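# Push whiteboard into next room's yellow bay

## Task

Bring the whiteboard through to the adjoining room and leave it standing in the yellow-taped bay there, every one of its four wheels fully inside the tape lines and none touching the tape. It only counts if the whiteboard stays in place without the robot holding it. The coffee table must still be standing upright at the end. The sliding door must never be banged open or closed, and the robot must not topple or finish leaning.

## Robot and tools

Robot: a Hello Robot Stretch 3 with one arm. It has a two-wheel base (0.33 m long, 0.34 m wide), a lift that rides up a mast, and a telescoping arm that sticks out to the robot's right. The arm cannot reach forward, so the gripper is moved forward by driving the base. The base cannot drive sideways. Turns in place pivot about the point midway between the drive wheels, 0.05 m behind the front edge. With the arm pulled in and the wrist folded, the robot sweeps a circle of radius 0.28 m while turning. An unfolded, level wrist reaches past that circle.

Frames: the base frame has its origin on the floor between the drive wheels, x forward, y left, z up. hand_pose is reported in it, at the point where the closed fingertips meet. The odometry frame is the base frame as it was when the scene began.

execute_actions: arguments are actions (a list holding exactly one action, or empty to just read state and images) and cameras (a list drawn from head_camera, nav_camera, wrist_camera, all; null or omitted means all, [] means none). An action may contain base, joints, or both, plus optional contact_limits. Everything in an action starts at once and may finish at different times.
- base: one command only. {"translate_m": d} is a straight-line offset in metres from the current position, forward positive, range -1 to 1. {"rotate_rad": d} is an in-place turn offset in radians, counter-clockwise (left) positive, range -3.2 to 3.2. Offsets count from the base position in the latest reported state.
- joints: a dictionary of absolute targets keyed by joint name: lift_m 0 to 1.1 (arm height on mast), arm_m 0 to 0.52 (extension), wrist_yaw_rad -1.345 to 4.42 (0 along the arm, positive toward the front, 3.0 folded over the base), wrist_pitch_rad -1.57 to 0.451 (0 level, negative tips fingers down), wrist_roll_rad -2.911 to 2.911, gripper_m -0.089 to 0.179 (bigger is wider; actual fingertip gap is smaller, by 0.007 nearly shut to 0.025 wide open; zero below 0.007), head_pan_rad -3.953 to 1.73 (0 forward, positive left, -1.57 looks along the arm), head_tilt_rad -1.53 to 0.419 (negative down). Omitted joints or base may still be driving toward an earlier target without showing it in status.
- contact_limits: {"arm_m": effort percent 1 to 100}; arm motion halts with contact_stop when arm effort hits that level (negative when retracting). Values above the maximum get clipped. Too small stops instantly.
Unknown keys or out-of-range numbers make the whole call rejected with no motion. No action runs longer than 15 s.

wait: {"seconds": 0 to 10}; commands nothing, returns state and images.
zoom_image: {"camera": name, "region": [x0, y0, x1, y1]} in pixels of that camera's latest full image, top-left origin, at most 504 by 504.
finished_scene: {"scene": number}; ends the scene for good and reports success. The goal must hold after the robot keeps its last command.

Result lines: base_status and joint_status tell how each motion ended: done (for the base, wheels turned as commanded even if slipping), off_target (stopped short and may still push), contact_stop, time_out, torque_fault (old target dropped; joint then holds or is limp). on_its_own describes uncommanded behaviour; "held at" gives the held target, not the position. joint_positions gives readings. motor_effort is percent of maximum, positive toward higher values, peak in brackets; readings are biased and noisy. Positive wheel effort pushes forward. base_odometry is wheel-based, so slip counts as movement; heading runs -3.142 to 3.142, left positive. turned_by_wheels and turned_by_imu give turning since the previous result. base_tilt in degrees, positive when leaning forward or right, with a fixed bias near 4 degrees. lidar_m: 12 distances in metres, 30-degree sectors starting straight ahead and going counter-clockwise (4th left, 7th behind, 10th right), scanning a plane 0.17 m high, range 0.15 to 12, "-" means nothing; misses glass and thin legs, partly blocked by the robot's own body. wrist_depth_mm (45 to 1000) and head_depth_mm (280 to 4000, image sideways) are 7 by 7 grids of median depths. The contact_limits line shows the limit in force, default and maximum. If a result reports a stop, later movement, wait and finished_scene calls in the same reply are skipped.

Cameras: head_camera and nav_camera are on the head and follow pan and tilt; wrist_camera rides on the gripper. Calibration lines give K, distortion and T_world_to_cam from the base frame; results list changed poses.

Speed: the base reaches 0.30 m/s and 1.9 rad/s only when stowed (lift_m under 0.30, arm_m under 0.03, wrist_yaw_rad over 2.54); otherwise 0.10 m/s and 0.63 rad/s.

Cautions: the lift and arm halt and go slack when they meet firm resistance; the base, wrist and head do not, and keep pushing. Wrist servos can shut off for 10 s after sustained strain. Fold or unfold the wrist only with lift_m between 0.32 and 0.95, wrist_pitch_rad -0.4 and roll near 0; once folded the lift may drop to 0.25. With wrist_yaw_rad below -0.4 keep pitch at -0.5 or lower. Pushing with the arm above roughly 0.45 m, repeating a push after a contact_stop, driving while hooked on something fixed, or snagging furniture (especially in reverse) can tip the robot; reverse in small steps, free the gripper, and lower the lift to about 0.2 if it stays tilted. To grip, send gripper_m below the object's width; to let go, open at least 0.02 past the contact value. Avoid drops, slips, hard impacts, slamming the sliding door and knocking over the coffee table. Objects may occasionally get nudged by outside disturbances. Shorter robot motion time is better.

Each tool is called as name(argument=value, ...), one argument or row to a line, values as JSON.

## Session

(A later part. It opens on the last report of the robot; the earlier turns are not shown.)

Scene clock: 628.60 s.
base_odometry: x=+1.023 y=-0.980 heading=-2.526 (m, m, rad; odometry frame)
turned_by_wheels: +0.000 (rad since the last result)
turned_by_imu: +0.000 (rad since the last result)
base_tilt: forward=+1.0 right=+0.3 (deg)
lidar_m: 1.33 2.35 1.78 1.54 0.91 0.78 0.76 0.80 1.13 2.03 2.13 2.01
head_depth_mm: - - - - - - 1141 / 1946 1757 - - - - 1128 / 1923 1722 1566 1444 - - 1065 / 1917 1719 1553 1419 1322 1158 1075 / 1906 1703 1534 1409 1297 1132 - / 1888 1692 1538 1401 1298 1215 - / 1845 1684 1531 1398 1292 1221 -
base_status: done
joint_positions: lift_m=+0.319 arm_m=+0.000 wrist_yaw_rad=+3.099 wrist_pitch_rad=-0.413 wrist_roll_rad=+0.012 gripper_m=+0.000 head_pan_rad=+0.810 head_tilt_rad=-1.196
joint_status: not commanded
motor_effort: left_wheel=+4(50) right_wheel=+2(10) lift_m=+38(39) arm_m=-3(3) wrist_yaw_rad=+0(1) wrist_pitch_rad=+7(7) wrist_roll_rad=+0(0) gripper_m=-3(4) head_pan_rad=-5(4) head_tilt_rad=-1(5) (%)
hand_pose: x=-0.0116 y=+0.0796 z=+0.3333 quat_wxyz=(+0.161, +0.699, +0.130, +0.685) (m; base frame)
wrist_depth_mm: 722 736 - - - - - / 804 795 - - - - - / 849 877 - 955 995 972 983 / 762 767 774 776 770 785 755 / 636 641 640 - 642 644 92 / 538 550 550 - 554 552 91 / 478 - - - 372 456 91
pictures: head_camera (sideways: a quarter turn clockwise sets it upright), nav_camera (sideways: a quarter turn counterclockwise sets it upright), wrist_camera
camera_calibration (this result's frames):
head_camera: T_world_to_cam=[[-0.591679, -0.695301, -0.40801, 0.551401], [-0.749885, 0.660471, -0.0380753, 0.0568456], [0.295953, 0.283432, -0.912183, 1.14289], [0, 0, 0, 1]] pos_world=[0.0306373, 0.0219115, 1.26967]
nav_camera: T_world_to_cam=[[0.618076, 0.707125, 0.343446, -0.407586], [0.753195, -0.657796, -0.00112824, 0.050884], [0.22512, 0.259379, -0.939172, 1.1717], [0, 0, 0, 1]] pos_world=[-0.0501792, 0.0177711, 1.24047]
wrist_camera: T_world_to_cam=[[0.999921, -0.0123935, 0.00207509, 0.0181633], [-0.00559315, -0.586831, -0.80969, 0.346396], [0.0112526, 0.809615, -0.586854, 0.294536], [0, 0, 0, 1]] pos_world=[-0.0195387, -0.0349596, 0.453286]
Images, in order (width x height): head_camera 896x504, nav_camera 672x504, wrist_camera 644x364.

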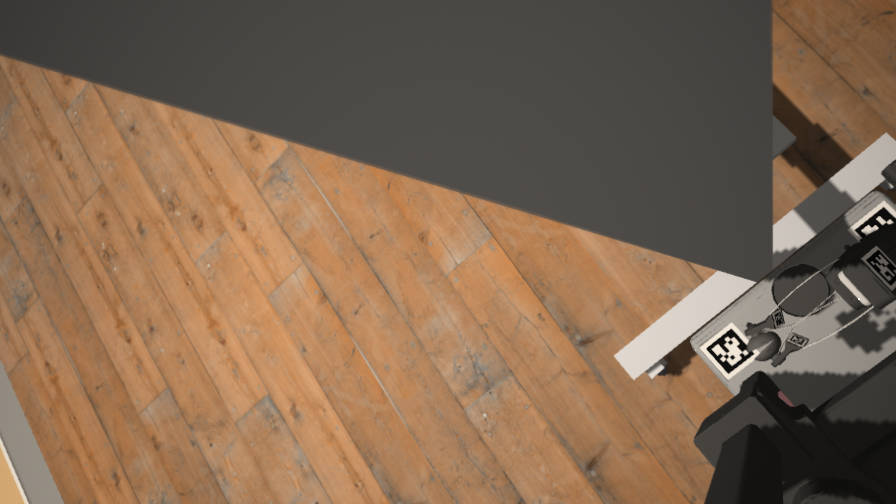

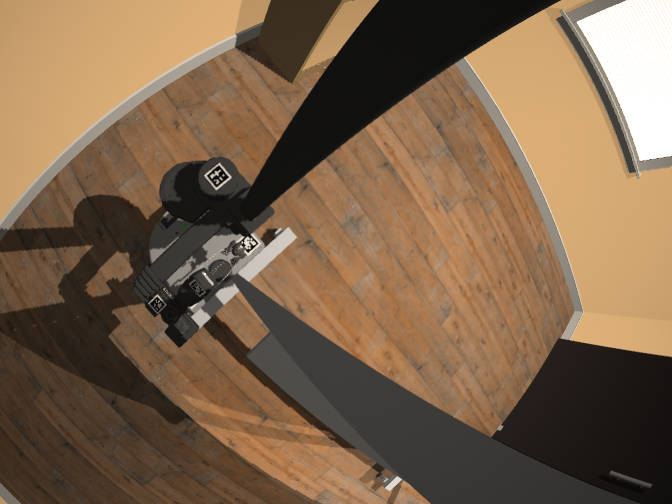

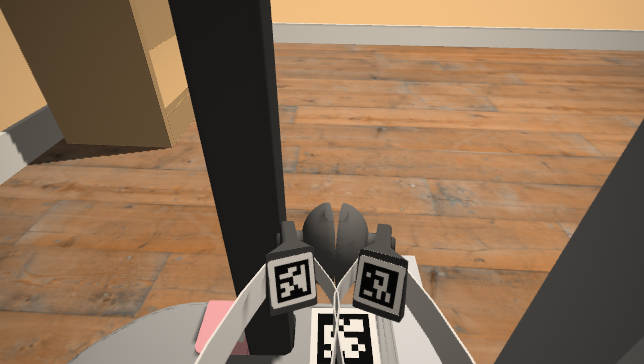

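execute_actions(
  actions=[
    {"base":{"translate_m":0.45},"joints":{"head_pan_rad":1.5,"head_tilt_rad":-1.2}},
  ],
  cameras=["nav_camera"],
)

execute_actions(
  actions=[
    {"base":{"translate_m":-0.06}},
  ],
  cameras=[],
)

execute_actions(
  actions=[
    {"joints":{"head_pan_rad":0.0,"head_tilt_rad":-1.0}},
  ],
  cameras=["nav_camera","head_camera"],
)

Scene clock: 645.77 s.
base_odometry: x=+0.656 y=-1.240 heading=-2.525 (m, m, rad; odometry frame)
turned_by_wheels: +0.000 (rad since the last result)
turned_by_imu: +0.001 (rad since the last result)
base_tilt: forward=+1.1 right=+0.2 (deg)
lidar_m: 1.33 1.95 1.75 1.71 1.56 1.12 1.21 1.27 1.81 2.05 2.05 1.54
head_depth_mm: 1840 1751 1569 1445 1321 1242 - / 1838 1733 1567 1428 1316 1235 - / 1824 1720 1556 1429 1315 1219 1102 / 1811 1701 1554 1417 1309 1144 1030 / 1800 1692 1546 1413 1303 - - / 1799 1680 1537 1404 1328 - - / 1805 1683 1530 1430 - - -
base_status: done
joint_positions: lift_m=+0.319 arm_m=+0.000 wrist_yaw_rad=+3.099 wrist_pitch_rad=-0.413 wrist_roll_rad=+0.012 gripper_m=+0.000 head_pan_rad=+1.493 head_tilt_rad=-1.199
joint_status: all done
motor_effort: left_wheel=+7(13) right_wheel=-1(16) lift_m=+39(38) arm_m=-2(1) wrist_yaw_rad=+1(1) wrist_pitch_rad=+7(7) wrist_roll_rad=+0(0) gripper_m=-3(2) head_pan_rad=+2(28) head_tilt_rad=+0(3) (%)
hand_pose: x=-0.0116 y=+0.0796 z=+0.3333 quat_wxyz=(+0.161, +0.699, +0.130, +0.685) (m; base frame)
wrist_depth_mm: - - - - - - - / - - - - - - - / 946 970 - 968 984 975 991 / 766 776 763 770 772 776 716 / 642 638 643 - 644 648 93 / 541 546 551 - 547 549 93 / 476 - - - 374 297 93
pictures: nav_camera (sideways: a quarter turn counterclockwise sets it upright)
camera_calibration (this result's frames):
nav_camera: T_world_to_cam=[[0.0333984, 0.939649, 0.340506, -0.40019], [0.999384, -0.0350645, -0.00126148, 0.0495557], [0.0107543, 0.340338, -0.940242, 1.1744], [0, 0, 0, 1]] pos_world=[-0.0487893, -0.0219163, 1.24055]
Images, in order (width x height): nav_camera 672x504.

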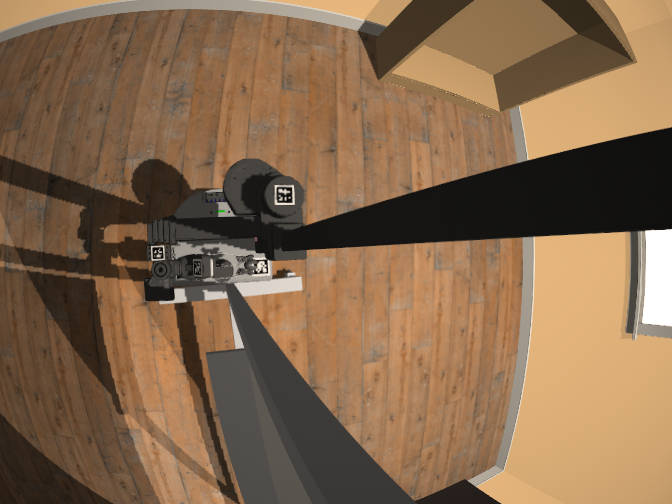

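Scene clock: 647.37 s.
base_odometry: x=+0.705 y=-1.205 heading=-2.525 (m, m, rad; odometry frame)
turned_by_wheels: +0.000 (rad since the last result)
turned_by_imu: -0.001 (rad since the last result)
base_tilt: forward=+1.1 right=+0.2 (deg)
lidar_m: 1.39 1.64 1.75 1.71 1.48 1.07 1.15 1.21 1.72 2.05 2.13 1.59
head_depth_mm: 1843 1729 1576 1439 1325 1233 447 / 1842 1726 1561 1430 1318 1224 1114 / 1815 1715 1555 1429 1311 1206 1046 / 1814 1713 1545 1414 1309 1200 1131 / 1800 1701 1544 1410 1302 - - / 1804 1682 1537 1405 1328 - - / 1805 1676 1528 1431 - - -
base_status: done
joint_positions: lift_m=+0.319 arm_m=+0.000 wrist_yaw_rad=+3.099 wrist_pitch_rad=-0.413 wrist_roll_rad=+0.012 gripper_m=+0.000 head_pan_rad=+1.493 head_tilt_rad=-1.199
joint_status: not commanded
motor_effort: left_wheel=+0(8) right_wheel=+0(3) lift_m=+38(38) arm_m=-3(2) wrist_yaw_rad=+1(1) wrist_pitch_rad=+7(7) wrist_roll_rad=+0(0) gripper_m=-3(3) head_pan_rad=+2(2) head_tilt_rad=-1(1) (%)
hand_pose: x=-0.0116 y=+0.0796 z=+0.3333 quat_wxyz=(+0.161, +0.699, +0.130, +0.685) (m; base frame)
wrist_depth_mm: - - - - - - - / - - - - - - - / 934 973 - 970 974 963 991 / 765 755 771 777 770 774 791 / 635 637 642 - 640 646 640 / 546 547 547 - 445 552 552 / 474 - - - 466 469 478
pictures: none
No camera images: the call's "cameras" was empty. Leave "cameras" out to get every camera's image.

Scene clock: 648.67 s.
base_odometry: x=+0.705 y=-1.205 heading=-2.525 (m, m, rad; odometry frame)
turned_by_wheels: +0.000 (rad since the last result)
turned_by_imu: +0.000 (rad since the last result)
base_tilt: forward=+1.1 right=+0.2 (deg)
lidar_m: 1.39 1.65 1.76 1.71 1.48 1.08 1.15 1.21 1.72 2.05 2.13 1.60
head_depth_mm: 1461 1705 1876 1639 1446 1288 1163 / 2775 1849 1889 1634 1430 1279 1151 / 2712 2213 1838 1617 1424 1275 1150 / 1113 902 760 656 569 509 1143 / - 458 435 492 486 398 555 / - - - - - 1216 1132 / - - - - 1365 1252 1126
base_status: not commanded
joint_positions: lift_m=+0.319 arm_m=+0.000 wrist_yaw_rad=+3.099 wrist_pitch_rad=-0.413 wrist_roll_rad=+0.012 gripper_m=+0.000 head_pan_rad=+0.007 head_tilt_rad=-1.002
joint_status: all done
motor_effort: left_wheel=+0(0) right_wheel=+0(0) lift_m=+38(38) arm_m=-2(2) wrist_yaw_rad=+1(1) wrist_pitch_rad=+7(7) wrist_roll_rad=+0(0) gripper_m=-3(3) head_pan_rad=-3(33) head_tilt_rad=+0(11) (%)
hand_pose: x=-0.0116 y=+0.0796 z=+0.3333 quat_wxyz=(+0.161, +0.699, +0.130, +0.685) (m; base frame)
wrist_depth_mm: - - - - - - - / - - - - - - - / 915 947 - 974 965 983 986 / 759 770 769 777 762 780 785 / 640 636 640 - 639 638 645 / 543 544 549 - 438 555 551 / 476 - - - 469 471 480
pictures: head_camera (sideways: a quarter turn clockwise sets it upright), nav_camera (sideways: a quarter turn counterclockwise sets it upright)
camera_calibration (this result's frames):
head_camera: T_world_to_cam=[[-0.815175, -0.0564474, -0.576457, 0.772189], [-0.0374727, 0.998295, -0.0447636, 0.0612178], [0.578001, -0.0148888, -0.8159, 1.01604], [0, 0, 0, 1]] pos_world=[0.044489, -0.00239773, 1.27686]
nav_camera: T_world_to_cam=[[0.853986, 0.045752, 0.518281, -0.63675], [0.0491909, -0.998764, 0.00711408, 0.0444471], [0.517966, 0.0194194, -0.855181, 1.06079], [0, 0, 0, 1]] pos_world=[-0.00786641, 0.0529248, 1.23687]
Images, in order (width x height): head_camera 896x504, nav_camera 672x504.

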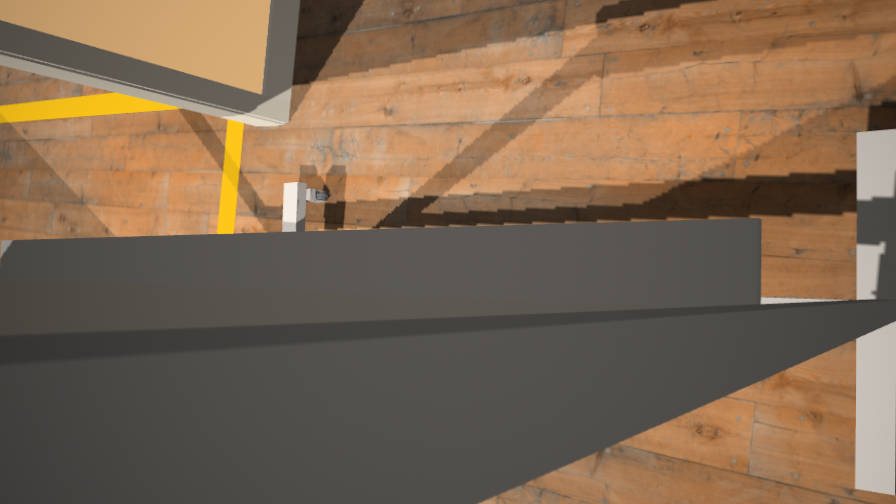

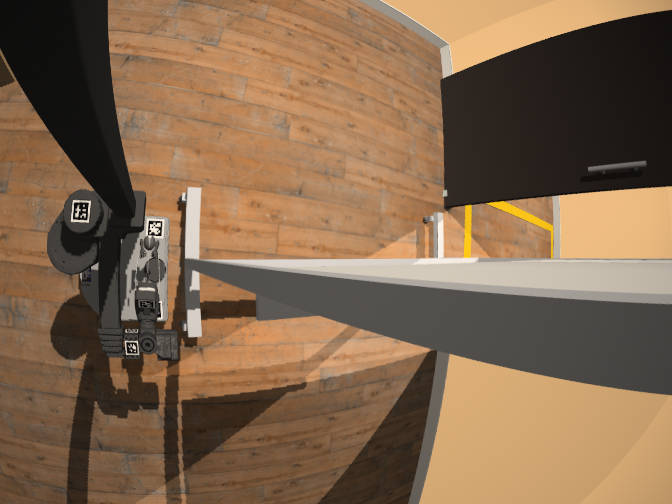

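execute_actions(
  actions=[
    {"base":{"rotate_rad":-0.03},"joints":{"head_pan_rad":1.5,"head_tilt_rad":-1.2}},
  ],
  cameras=[],
)

execute_actions(
  actions=[
    {"base":{"translate_m":0.2}},
  ],
  cameras=[],
)

execute_actions(
  actions=[
    {"base":{"translate_m":-0.05},"joints":{"head_pan_rad":0.3,"head_tilt_rad":-1.0}},
  ],
  cameras=["nav_camera","head_camera"],
)

Scene clock: 673.17 s.
base_odometry: x=+0.705 y=-1.205 heading=-2.555 (m, m, rad; odometry frame)
turned_by_wheels: -0.030 (rad since the last result)
turned_by_imu: -0.030 (rad since the last result)
base_tilt: forward=+1.1 right=+0.2 (deg)
lidar_m: 1.39 1.64 1.77 1.71 1.52 1.08 1.15 1.20 1.66 2.05 2.13 1.62
head_depth_mm: 1854 1760 1595 1447 1332 1235 447 / 1843 1751 1587 1446 1325 1221 1104 / 1838 1746 1574 1439 1319 1208 1035 / 1831 1740 1562 1423 1308 1205 1126 / 1834 1718 1557 1417 1309 - - / 1814 1713 1544 1413 1312 - - / 1804 1699 1545 1441 - - -
base_status: done
joint_positions: lift_m=+0.319 arm_m=+0.000 wrist_yaw_rad=+3.099 wrist_pitch_rad=-0.413 wrist_roll_rad=+0.012 gripper_m=+0.000 head_pan_rad=+1.493 head_tilt_rad=-1.186
joint_status: all done
motor_effort: left_wheel=+2(4) right_wheel=-3(4) lift_m=+38(38) arm_m=-2(2) wrist_yaw_rad=+0(0) wrist_pitch_rad=+7(7) wrist_roll_rad=+0(0) gripper_m=-3(3) head_pan_rad=+3(30) head_tilt_rad=-5(17) (%)
hand_pose: x=-0.0116 y=+0.0796 z=+0.3333 quat_wxyz=(+0.161, +0.699, +0.130, +0.685) (m; base frame)
wrist_depth_mm: - - - - - - - / - - - - - - - / 921 971 - 983 978 992 995 / 761 768 762 773 770 773 778 / 636 636 640 - 644 645 648 / 548 543 542 - 442 547 553 / 475 - - - 466 472 479
pictures: none
No camera images: the call's "cameras" was empty. Leave "cameras" out to get every camera's image.

Scene clock: 676.13 s.
base_odometry: x=+0.538 y=-1.316 heading=-2.555 (m, m, rad; odometry frame)
turned_by_wheels: +0.000 (rad since the last result)
turned_by_imu: +0.001 (rad since the last result)
base_tilt: forward=+1.1 right=+0.2 (deg)
lidar_m: 1.33 1.75 1.76 1.71 1.78 1.24 1.35 1.41 1.96 2.05 1.91 1.40
head_depth_mm: 1849 1762 1588 1451 1333 1240 - / 1844 1754 1582 1443 1320 1240 - / 1843 1738 1569 1425 1320 1221 1104 / 1822 1727 1557 1424 1310 1148 1031 / 1826 1725 1555 1421 1308 - - / 1803 1703 1543 1415 1321 - - / 1806 1695 1536 1440 - - -
base_status: done
joint_positions: lift_m=+0.320 arm_m=+0.000 wrist_yaw_rad=+3.099 wrist_pitch_rad=-0.414 wrist_roll_rad=+0.012 gripper_m=+0.000 head_pan_rad=+1.496 head_tilt_rad=-1.187
joint_status: not commanded
motor_effort: left_wheel=+8(42) right_wheel=-3(8) lift_m=+37(38) arm_m=-2(2) wrist_yaw_rad=+0(0) wrist_pitch_rad=+7(7) wrist_roll_rad=+0(0) gripper_m=-2(3) head_pan_rad=+0(4) head_tilt_rad=-4(5) (%)
hand_pose: x=-0.0117 y=+0.0795 z=+0.3332 quat_wxyz=(+0.161, +0.699, +0.130, +0.685) (m; base frame)
wrist_depth_mm: - - - - - - - / - - - - - - - / 977 954 - 963 967 969 986 / 767 768 775 779 775 770 97 / 629 636 643 - 650 655 97 / 551 547 547 - 562 551 98 / 475 - - - 372 145 98
pictures: none
No camera images: the call's "cameras" was empty. Leave "cameras" out to get every camera's image.

Scene clock: 677.83 s.
base_odometry: x=+0.580 y=-1.288 heading=-2.555 (m, m, rad; odometry frame)
turned_by_wheels: +0.000 (rad since the last result)
turned_by_imu: -0.001 (rad since the last result)
base_tilt: forward=+1.1 right=+0.3 (deg)
lidar_m: 1.38 1.50 1.77 1.71 1.73 1.20 1.30 1.36 1.88 2.05 1.98 1.45
head_depth_mm: 2644 2156 1900 1639 1440 1285 1158 / - 873 757 680 1389 1274 1153 / - - - - 565 513 1130 / - - - - - - 1009 / - - - - 1395 1236 1032 / 1482 1762 1830 1584 1404 1255 1104 / 1527 1826 1822 1583 1396 1250 1114
base_status: done
joint_positions: lift_m=+0.320 arm_m=+0.000 wrist_yaw_rad=+3.099 wrist_pitch_rad=-0.414 wrist_roll_rad=+0.012 gripper_m=+0.000 head_pan_rad=+0.307 head_tilt_rad=-1.001
joint_status: all done
motor_effort: left_wheel=+1(6) right_wheel=-2(5) lift_m=+37(37) arm_m=-2(2) wrist_yaw_rad=+1(0) wrist_pitch_rad=+7(7) wrist_roll_rad=+0(0) gripper_m=-3(3) head_pan_rad=-2(31) head_tilt_rad=+0(13) (%)
hand_pose: x=-0.0117 y=+0.0795 z=+0.3332 quat_wxyz=(+0.161, +0.699, +0.130, +0.685) (m; base frame)
wrist_depth_mm: - - - - - - - / - - - - - - - / 947 962 - 965 976 989 986 / 774 766 765 775 773 770 774 / 640 639 638 - 646 647 647 / 540 548 552 - 441 547 548 / 479 - - - 459 478 477
pictures: head_camera (sideways: a quarter turn clockwise sets it upright), nav_camera (sideways: a quarter turn counterclockwise sets it upright)
camera_calibration (this result's frames):
head_camera: T_world_to_cam=[[-0.761876, -0.294732, -0.576782, 0.772287], [-0.330767, 0.94265, -0.0447757, 0.0630226], [0.5569, 0.156667, -0.81567, 1.01587], [0, 0, 0, 1]] pos_world=[0.0434928, 0.00905586, 1.27688]
nav_camera: T_world_to_cam=[[0.802136, 0.29599, 0.518621, -0.636877], [0.342115, -0.939631, 0.00713081, 0.0426385], [0.489423, 0.171708, -0.854974, 1.0607], [0, 0, 0, 1]] pos_world=[-0.0228567, 0.0464424, 1.23687]
Images, in order (width x height): head_camera 896x504, nav_camera 672x504.

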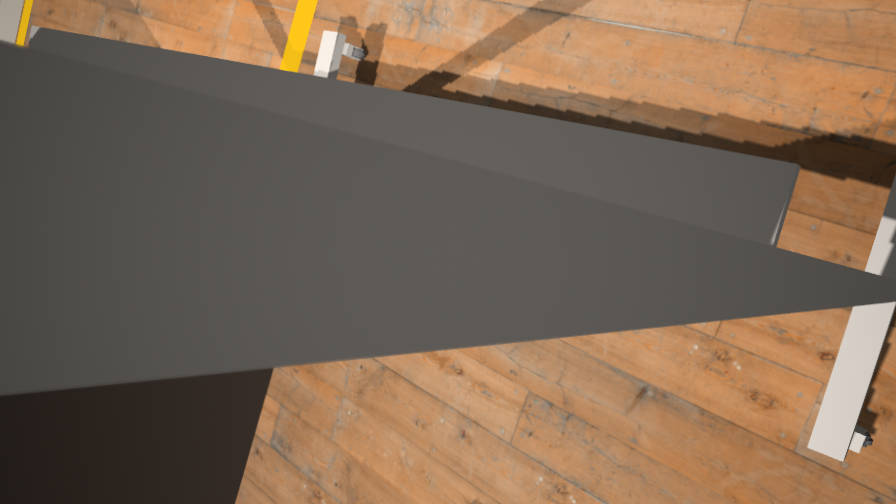

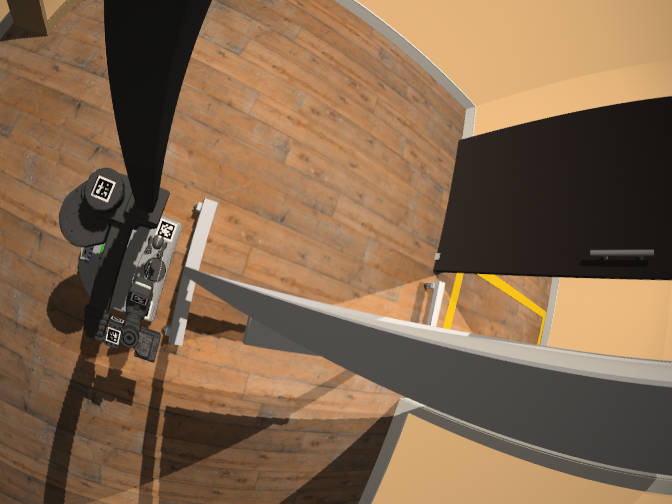

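zoom_image(
  camera="nav_camera",
  region=[390, 230, 510, 340],
)

Region (390, 230, 510, 340) of nav_camera's 672x504 image, scaled by 4.200, with more detail than that image has; it fills the top 462 rows of this view, and the rest is white.

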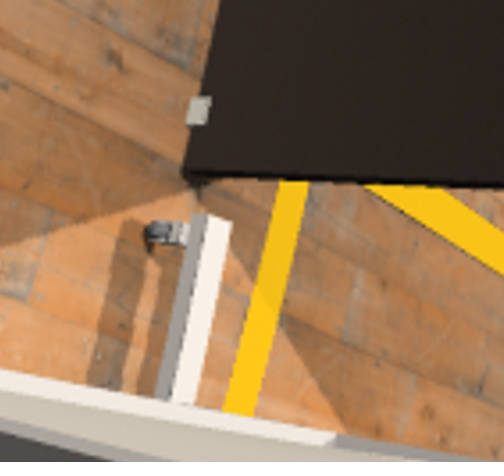

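execute_actions(
  actions=[
    {"base":{"translate_m":0.55},"joints":{"head_pan_rad":1.5,"head_tilt_rad":-1.2}},
  ],
  cameras=[],
)

execute_actions(
  actions=[
    {"base":{"translate_m":-0.05},"joints":{"head_pan_rad":0.3,"head_tilt_rad":-1.0}},
  ],
  cameras=["nav_camera","head_camera"],
)

Scene clock: 700.57 s.
base_odometry: x=+0.122 y=-1.593 heading=-2.555 (m, m, rad; odometry frame)
turned_by_wheels: +0.000 (rad since the last result)
turned_by_imu: +0.001 (rad since the last result)
base_tilt: forward=+1.1 right=+0.3 (deg)
lidar_m: 1.33 1.10 1.18 1.70 1.78 1.68 1.85 1.93 2.13 2.06 1.21 0.92
head_depth_mm: 1844 1768 1589 1455 1331 1246 - / 1825 1747 1575 1447 1321 1235 - / 1819 1747 1575 1430 1319 1226 1098 / 1822 1731 1560 1420 1313 1145 1025 / 1809 1716 1553 1423 1307 - - / 1804 1707 1549 1412 1320 - - / 1806 1700 1541 1435 - - -
base_status: done
joint_positions: lift_m=+0.320 arm_m=+0.000 wrist_yaw_rad=+3.100 wrist_pitch_rad=-0.414 wrist_roll_rad=+0.012 gripper_m=+0.000 head_pan_rad=+1.495 head_tilt_rad=-1.188
joint_status: all done
motor_effort: left_wheel=+8(59) right_wheel=-2(10) lift_m=+36(37) arm_m=-2(2) wrist_yaw_rad=+0(0) wrist_pitch_rad=+7(7) wrist_roll_rad=+0(0) gripper_m=-2(4) head_pan_rad=+1(32) head_tilt_rad=-5(17) (%)
hand_pose: x=-0.0118 y=+0.0795 z=+0.3332 quat_wxyz=(+0.161, +0.699, +0.130, +0.685) (m; base frame)
wrist_depth_mm: - - - - - - - / - - - - - - - / 952 962 - 976 965 982 928 / 764 762 767 774 774 774 95 / 633 642 641 - 644 639 95 / 543 546 550 - 564 534 95 / 474 - - - 373 141 98
pictures: none
No camera images: the call's "cameras" was empty. Leave "cameras" out to get every camera's image.

Scene clock: 702.27 s.
base_odometry: x=+0.164 y=-1.565 heading=-2.554 (m, m, rad; odometry frame)
turned_by_wheels: +0.000 (rad since the last result)
turned_by_imu: -0.001 (rad since the last result)
base_tilt: forward=+1.2 right=+0.2 (deg)
lidar_m: 1.38 0.98 1.26 1.70 1.78 1.63 1.80 1.88 2.13 2.06 1.28 0.96
head_depth_mm: 1186 2139 1862 1636 1444 1289 1157 / - 873 748 678 1388 1277 1149 / - - - - 569 513 1134 / - - - - - - 1019 / - - - - 1383 1241 1032 / 923 1089 1333 1556 1406 1253 1097 / 949 1132 1395 1567 1390 1248 1113
base_status: done
joint_positions: lift_m=+0.320 arm_m=+0.000 wrist_yaw_rad=+3.100 wrist_pitch_rad=-0.414 wrist_roll_rad=+0.012 gripper_m=+0.000 head_pan_rad=+0.307 head_tilt_rad=-1.001
joint_status: all done
motor_effort: left_wheel=+1(3) right_wheel=-2(5) lift_m=+36(36) arm_m=-2(2) wrist_yaw_rad=-1(1) wrist_pitch_rad=+7(7) wrist_roll_rad=+0(0) gripper_m=-2(3) head_pan_rad=-2(33) head_tilt_rad=+0(12) (%)
hand_pose: x=-0.0118 y=+0.0795 z=+0.3332 quat_wxyz=(+0.161, +0.699, +0.130, +0.685) (m; base frame)
wrist_depth_mm: - - - - - - - / - - - - - - - / 974 967 - 965 974 992 991 / 767 769 762 773 779 771 780 / 642 639 639 - 644 643 638 / 551 541 546 - 438 548 550 / 476 - - - 458 478 480
pictures: head_camera (sideways: a quarter turn clockwise sets it upright), nav_camera (sideways: a quarter turn counterclockwise sets it upright)
camera_calibration (this result's frames):
head_camera: T_world_to_cam=[[-0.761879, -0.29473, -0.576779, 0.772282], [-0.330764, 0.942651, -0.0447755, 0.0630224], [0.556898, 0.156664, -0.815672, 1.01588], [0, 0, 0, 1]] pos_world=[0.0434927, 0.00905569, 1.27688]
nav_camera: T_world_to_cam=[[0.802139, 0.295987, 0.518618, -0.636872], [0.342112, -0.939632, 0.00713063, 0.0426387], [0.48942, 0.171705, -0.854977, 1.0607], [0, 0, 0, 1]] pos_world=[-0.0228568, 0.0464424, 1.23687]
Images, in order (width x height): head_camera 896x504, nav_camera 672x504.

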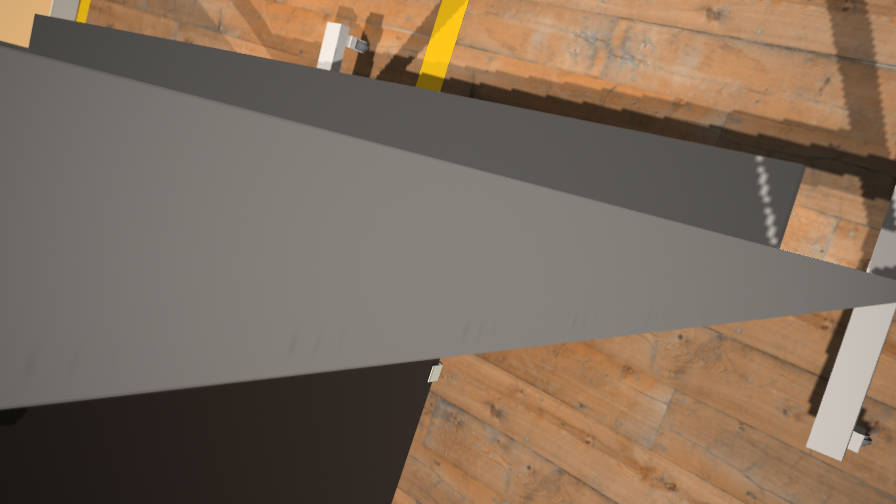

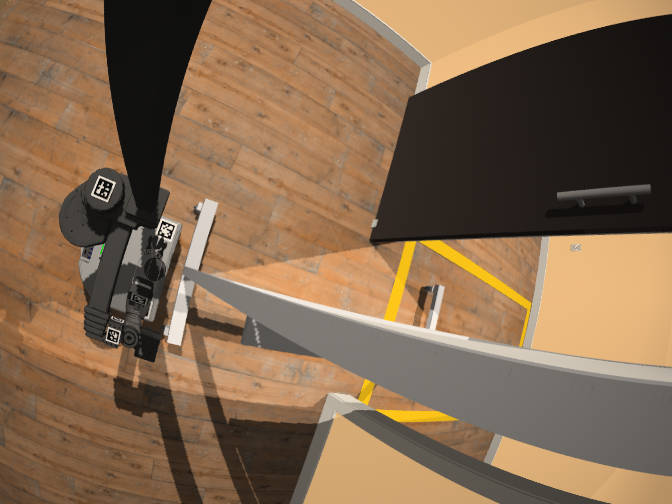

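execute_actions(
  actions=[
    {"joints":{"head_pan_rad":1.5,"head_tilt_rad":-1.2},"base":{"translate_m":0.04}},
  ],
  cameras=[],
)

execute_actions(
  actions=[
    {"base":{"translate_m":0.7}},
  ],
  cameras=["nav_camera"],
)

Scene clock: 717.63 s.
base_odometry: x=+0.130 y=-1.588 heading=-2.554 (m, m, rad; odometry frame)
turned_by_wheels: +0.000 (rad since the last result)
turned_by_imu: -0.001 (rad since the last result)
base_tilt: forward=+1.2 right=+0.2 (deg)
lidar_m: 1.34 1.04 1.20 1.70 1.78 1.67 1.84 1.92 2.13 2.06 1.22 0.92
head_depth_mm: 1843 1767 1599 1448 1337 1247 - / 1834 1758 1586 1438 1327 1240 445 / 1817 1740 1573 1432 1321 1223 1102 / 1811 1731 1568 1429 1319 1153 1043 / 1811 1722 1553 1414 1303 - - / 1795 1714 1548 1408 1316 - - / 1803 1704 1541 1445 - - -
base_status: done
joint_positions: lift_m=+0.320 arm_m=+0.000 wrist_yaw_rad=+3.100 wrist_pitch_rad=-0.414 wrist_roll_rad=+0.012 gripper_m=+0.000 head_pan_rad=+1.493 head_tilt_rad=-1.186
joint_status: all done
motor_effort: left_wheel=+1(6) right_wheel=-2(2) lift_m=+36(36) arm_m=-2(2) wrist_yaw_rad=+0(0) wrist_pitch_rad=+7(7) wrist_roll_rad=+0(0) gripper_m=-2(4) head_pan_rad=+2(31) head_tilt_rad=-5(18) (%)
hand_pose: x=-0.0118 y=+0.0795 z=+0.3332 quat_wxyz=(+0.161, +0.699, +0.130, +0.685) (m; base frame)
wrist_depth_mm: - - - - - - - / - - - - - - - / 961 961 - 974 982 970 983 / 763 775 771 772 765 771 772 / 634 637 638 - 647 641 107 / 543 548 549 - 542 548 107 / 476 - - - 373 466 108
pictures: none
No camera images: the call's "cameras" was empty. Leave "cameras" out to get every camera's image.

Scene clock: 725.60 s.
base_odometry: x=-0.452 y=-1.976 heading=-2.554 (m, m, rad; odometry frame)
turned_by_wheels: +0.000 (rad since the last result)
turned_by_imu: +0.002 (rad since the last result)
base_tilt: forward=+1.1 right=+0.3 (deg)
lidar_m: 1.32 2.33 0.45 0.54 1.76 2.32 2.54 2.65 2.14 0.65 0.37 2.18
head_depth_mm: 469 604 773 1451 1332 1250 - / 455 543 771 1088 1325 1236 - / 674 767 768 1053 1315 1223 1099 / 1772 1708 1545 1408 1311 1149 1019 / 1793 1712 1554 1419 1310 - - / 1796 1708 1545 1416 1327 - - / 1789 1700 1533 1441 - - -
base_status: done
joint_positions: lift_m=+0.320 arm_m=+0.000 wrist_yaw_rad=+3.100 wrist_pitch_rad=-0.414 wrist_roll_rad=+0.012 gripper_m=+0.000 head_pan_rad=+1.494 head_tilt_rad=-1.186
joint_status: not commanded
motor_effort: left_wheel=+8(42) right_wheel=-2(7) lift_m=+36(36) arm_m=-2(1) wrist_yaw_rad=+0(0) wrist_pitch_rad=+7(7) wrist_roll_rad=+0(0) gripper_m=-3(3) head_pan_rad=+1(2) head_tilt_rad=-4(5) (%)
hand_pose: x=-0.0118 y=+0.0795 z=+0.3332 quat_wxyz=(+0.161, +0.699, +0.130, +0.685) (m; base frame)
wrist_depth_mm: - - - - 643 474 - / - - - - 625 525 - / 966 959 - 956 613 588 886 / 765 763 770 771 661 679 90 / 638 637 640 - 638 643 90 / 544 542 544 - 549 537 90 / 477 - - - 374 134 94
pictures: nav_camera (sideways: a quarter turn counterclockwise sets it upright)
camera_calibration (this result's frames):
nav_camera: T_world_to_cam=[[0.0318231, 0.935303, 0.352414, -0.415689], [0.999431, -0.0337334, -0.000720848, 0.0488516], [0.0112139, 0.352236, -0.935844, 1.16868], [0, 0, 0, 1]] pos_world=[-0.0487008, -0.0212095, 1.24024]
Images, in order (width x height): nav_camera 672x504.

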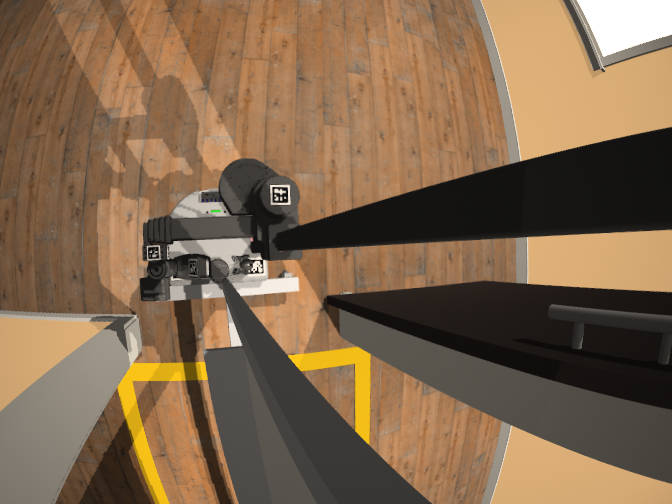

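execute_actions(
  actions=[
    {"base":{"translate_m":0.55}},
  ],
  cameras=["nav_camera"],
)

execute_actions(
  actions=[
    {"base":{"translate_m":-0.12},"joints":{"head_pan_rad":0.0,"head_tilt_rad":-1.0}},
  ],
  cameras=["nav_camera","head_camera"],
)

Scene clock: 745.87 s.
base_odometry: x=-0.910 y=-2.280 heading=-2.554 (m, m, rad; odometry frame)
turned_by_wheels: +0.000 (rad since the last result)
turned_by_imu: +0.000 (rad since the last result)
base_tilt: forward=+1.1 right=+0.3 (deg)
lidar_m: 1.33 2.30 1.72 0.90 0.57 2.44 2.86 0.47 0.42 1.10 1.81 1.72
head_depth_mm: 1806 1767 1589 1449 1331 1248 - / 1796 1751 1584 1442 1327 1235 - / 1797 1747 1575 1432 1320 1225 1103 / 1799 1720 1566 1429 1311 1156 1017 / 1791 1713 1551 1424 1308 - - / 1658 1600 1504 1391 1330 - - / 1003 1012 1022 1111 - - -
base_status: done
joint_positions: lift_m=+0.320 arm_m=+0.000 wrist_yaw_rad=+3.100 wrist_pitch_rad=-0.414 wrist_roll_rad=+0.012 gripper_m=+0.000 head_pan_rad=+1.495 head_tilt_rad=-1.187
joint_status: not commanded
motor_effort: left_wheel=-1(20) right_wheel=+6(10) lift_m=+36(36) arm_m=-2(3) wrist_yaw_rad=+0(1) wrist_pitch_rad=+8(7) wrist_roll_rad=+0(0) gripper_m=-2(3) head_pan_rad=+1(2) head_tilt_rad=-5(4) (%)
hand_pose: x=-0.0118 y=+0.0795 z=+0.3332 quat_wxyz=(+0.161, +0.699, +0.130, +0.685) (m; base frame)
wrist_depth_mm: 466 486 - - - - - / 512 534 - - - - - / 921 580 - 979 964 977 926 / 763 629 652 770 773 770 92 / 635 631 640 - 646 646 92 / 540 546 550 - 554 536 91 / 479 - - - 374 137 96
pictures: nav_camera (sideways: a quarter turn counterclockwise sets it upright)
camera_calibration (this result's frames):
nav_camera: T_world_to_cam=[[0.03181, 0.935306, 0.352407, -0.41568], [0.999431, -0.0337192, -0.000721168, 0.048852], [0.0112084, 0.352229, -0.935847, 1.16869], [0, 0, 0, 1]] pos_world=[-0.0487005, -0.0212108, 1.24024]
Images, in order (width x height): nav_camera 672x504.

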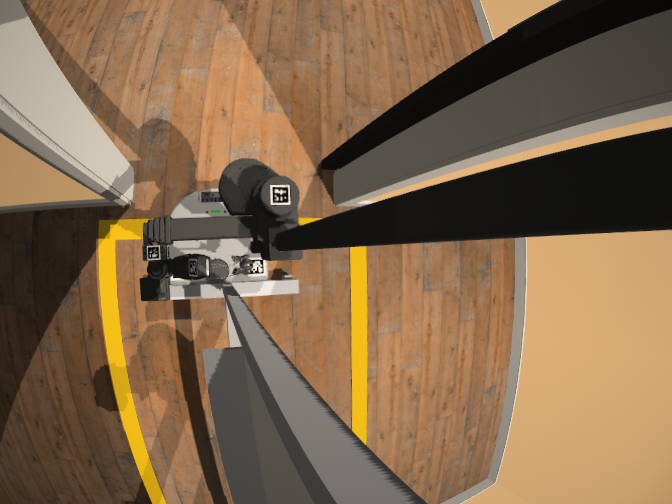

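Scene clock: 748.30 s.
base_odometry: x=-0.810 y=-2.214 heading=-2.554 (m, m, rad; odometry frame)
turned_by_wheels: +0.000 (rad since the last result)
turned_by_imu: -0.001 (rad since the last result)
base_tilt: forward=+1.1 right=+0.2 (deg)
lidar_m: 0.17 1.88 1.72 0.49 0.50 2.44 2.81 2.90 0.36 0.58 1.87 1.85
head_depth_mm: 1684 1969 1898 1641 1442 1280 1157 / 1693 1997 1880 1624 1434 1276 1153 / 1713 1990 1833 1613 1429 1269 1115 / 984 837 729 645 570 1226 1110 / - - - - 318 465 1066 / - - - - 1378 1251 1102 / - 2011 1813 1582 1394 1242 1098
base_status: done
joint_positions: lift_m=+0.320 arm_m=+0.000 wrist_yaw_rad=+3.100 wrist_pitch_rad=-0.414 wrist_roll_rad=+0.012 gripper_m=+0.000 head_pan_rad=+0.007 head_tilt_rad=-1.001
joint_status: all done
motor_effort: left_wheel=+0(6) right_wheel=-1(4) lift_m=+36(36) arm_m=-1(2) wrist_yaw_rad=+0(0) wrist_pitch_rad=+7(8) wrist_roll_rad=+0(0) gripper_m=-2(3) head_pan_rad=-3(31) head_tilt_rad=+0(9) (%)
hand_pose: x=-0.0118 y=+0.0795 z=+0.3332 quat_wxyz=(+0.161, +0.699, +0.130, +0.685) (m; base frame)
wrist_depth_mm: - 466 - - - - - / - 517 - - - - - / 955 869 - 951 974 972 983 / 762 735 626 775 774 777 783 / 637 630 632 - 641 643 642 / 540 541 547 - 563 455 550 / 477 - - - 481 391 481
pictures: head_camera (sideways: a quarter turn clockwise sets it upright), nav_camera (sideways: a quarter turn counterclockwise sets it upright)
camera_calibration (this result's frames):
head_camera: T_world_to_cam=[[-0.814972, -0.0564016, -0.576749, 0.772568], [-0.0374024, 0.998297, -0.0447744, 0.0612315], [0.578292, -0.0149181, -0.815693, 1.01577], [0, 0, 0, 1]] pos_world=[0.0444978, -0.00239976, 1.27688]
nav_camera: T_world_to_cam=[[0.853803, 0.0457042, 0.518587, -0.637147], [0.0491341, -0.998767, 0.00712911, 0.0444279], [0.518273, 0.0193934, -0.854995, 1.06055], [0, 0, 0, 1]] pos_world=[-0.00784024, 0.0529257, 1.23687]
Images, in order (width x height): head_camera 896x504, nav_camera 672x504.

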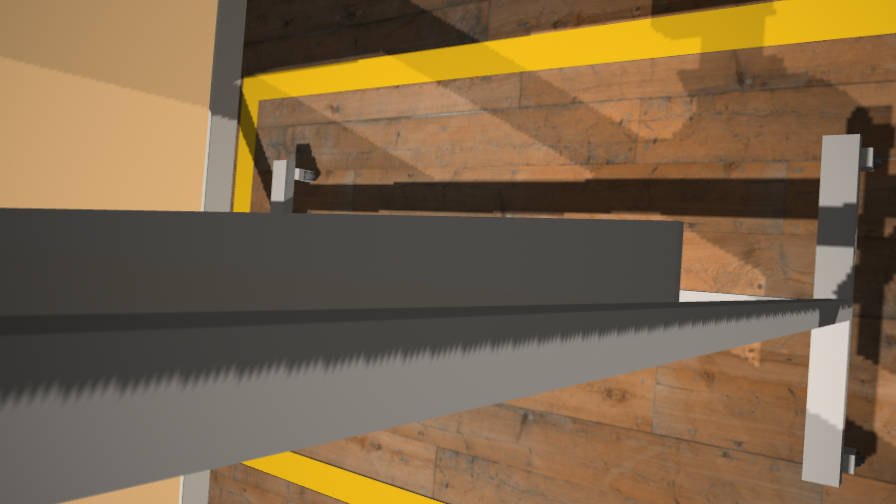

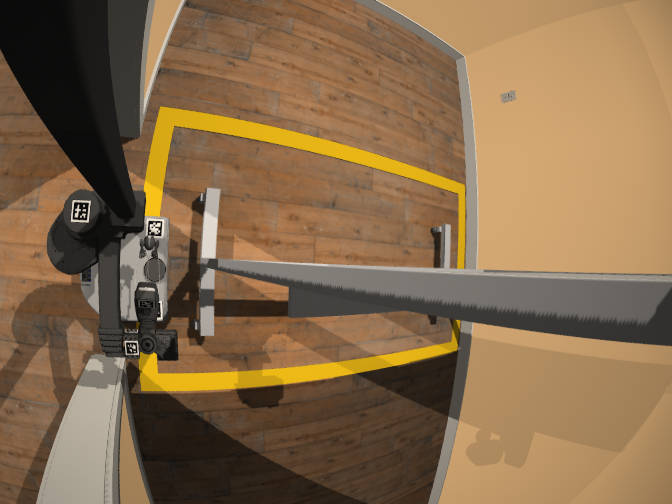

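execute_actions(
  actions=[
    {"joints":{"head_pan_rad":-1.0,"head_tilt_rad":-0.7}},
  ],
  cameras=["nav_camera","head_camera"],
)

Scene clock: 752.93 s.
base_odometry: x=-0.810 y=-2.214 heading=-2.554 (m, m, rad; odometry frame)
turned_by_wheels: +0.000 (rad since the last result)
turned_by_imu: -0.001 (rad since the last result)
base_tilt: forward=+1.1 right=+0.3 (deg)
lidar_m: 0.17 1.87 1.72 0.50 0.50 2.44 2.81 2.89 0.36 0.57 1.87 1.84
head_depth_mm: 1891 2059 1952 1921 1796 1497 1280 / 1987 2184 1945 2080 1787 1488 1267 / 2104 2321 2097 2117 1781 1475 1261 / 2275 2495 2211 2172 1757 1474 1262 / 2392 2650 2818 2168 1748 1458 1251 / 2219 2447 2600 2153 1727 1450 1242 / 1993 2187 2391 2152 1725 1446 1238
base_status: not commanded
joint_positions: lift_m=+0.320 arm_m=+0.000 wrist_yaw_rad=+3.100 wrist_pitch_rad=-0.414 wrist_roll_rad=+0.012 gripper_m=+0.000 head_pan_rad=-0.993 head_tilt_rad=-0.705
joint_status: all done
motor_effort: left_wheel=+1(1) right_wheel=-1(1) lift_m=+36(36) arm_m=-2(2) wrist_yaw_rad=+1(0) wrist_pitch_rad=+8(7) wrist_roll_rad=+0(0) gripper_m=-3(4) head_pan_rad=-3(33) head_tilt_rad=+2(13) (%)
hand_pose: x=-0.0118 y=+0.0795 z=+0.3332 quat_wxyz=(+0.161, +0.699, +0.130, +0.685) (m; base frame)
wrist_depth_mm: - 471 - - - - - / - 520 - - - - - / 975 861 - 921 985 973 985 / 768 738 624 775 774 777 774 / 637 633 634 - 641 636 640 / 541 545 556 - 566 459 550 / 474 - - - 479 395 479
pictures: head_camera (sideways: a quarter turn clockwise sets it upright), nav_camera (sideways: a quarter turn counterclockwise sets it upright)
camera_calibration (this result's frames):
head_camera: T_world_to_cam=[[-0.376538, 0.484676, -0.789499, 1.04713], [0.82765, 0.558863, -0.051646, 0.0649194], [0.41619, -0.672876, -0.611575, 0.751299], [0, 0, 0, 1]] pos_world=[0.0278723, -0.038271, 1.28954]
nav_camera: T_world_to_cam=[[0.396868, -0.535928, 0.74517, -0.92959], [-0.815986, -0.577758, 0.0190587, 0.0341691], [0.420314, -0.615611, -0.666603, 0.816178], [0, 0, 0, 1]] pos_world=[0.0537554, 0.0239965, 1.23612]
Images, in order (width x height): head_camera 896x504, nav_camera 672x504.

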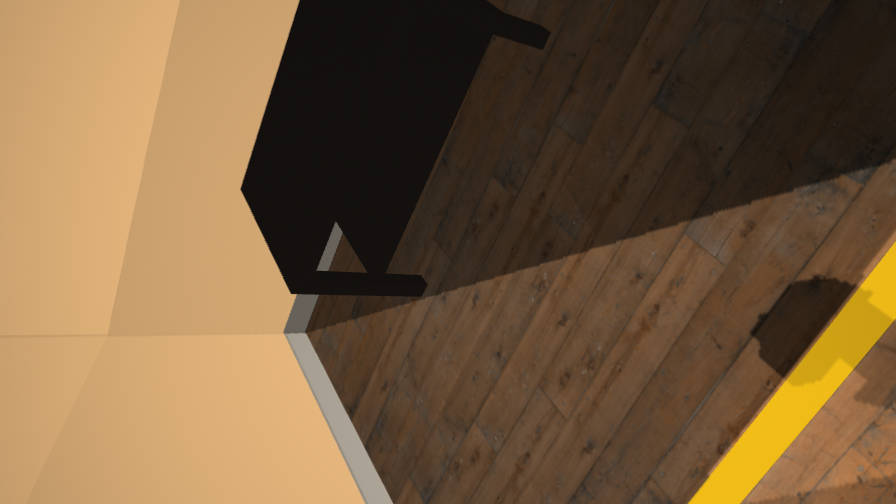

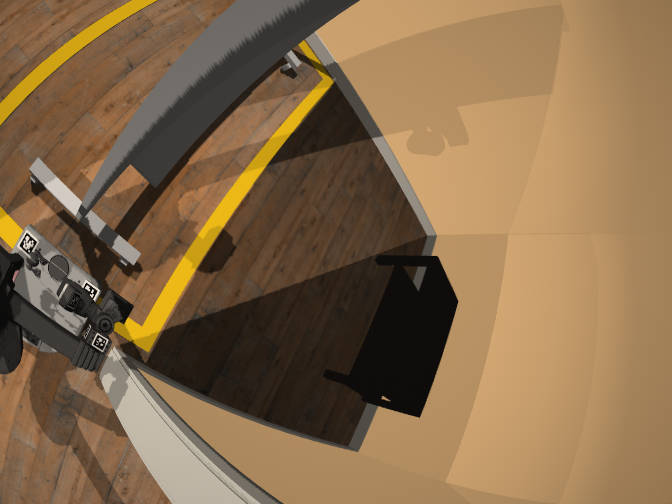

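Coffee table is upright and the whiteboard is parked in the bay.

finished_scene(
  scene=1,
)

The scene is finished: the task was done.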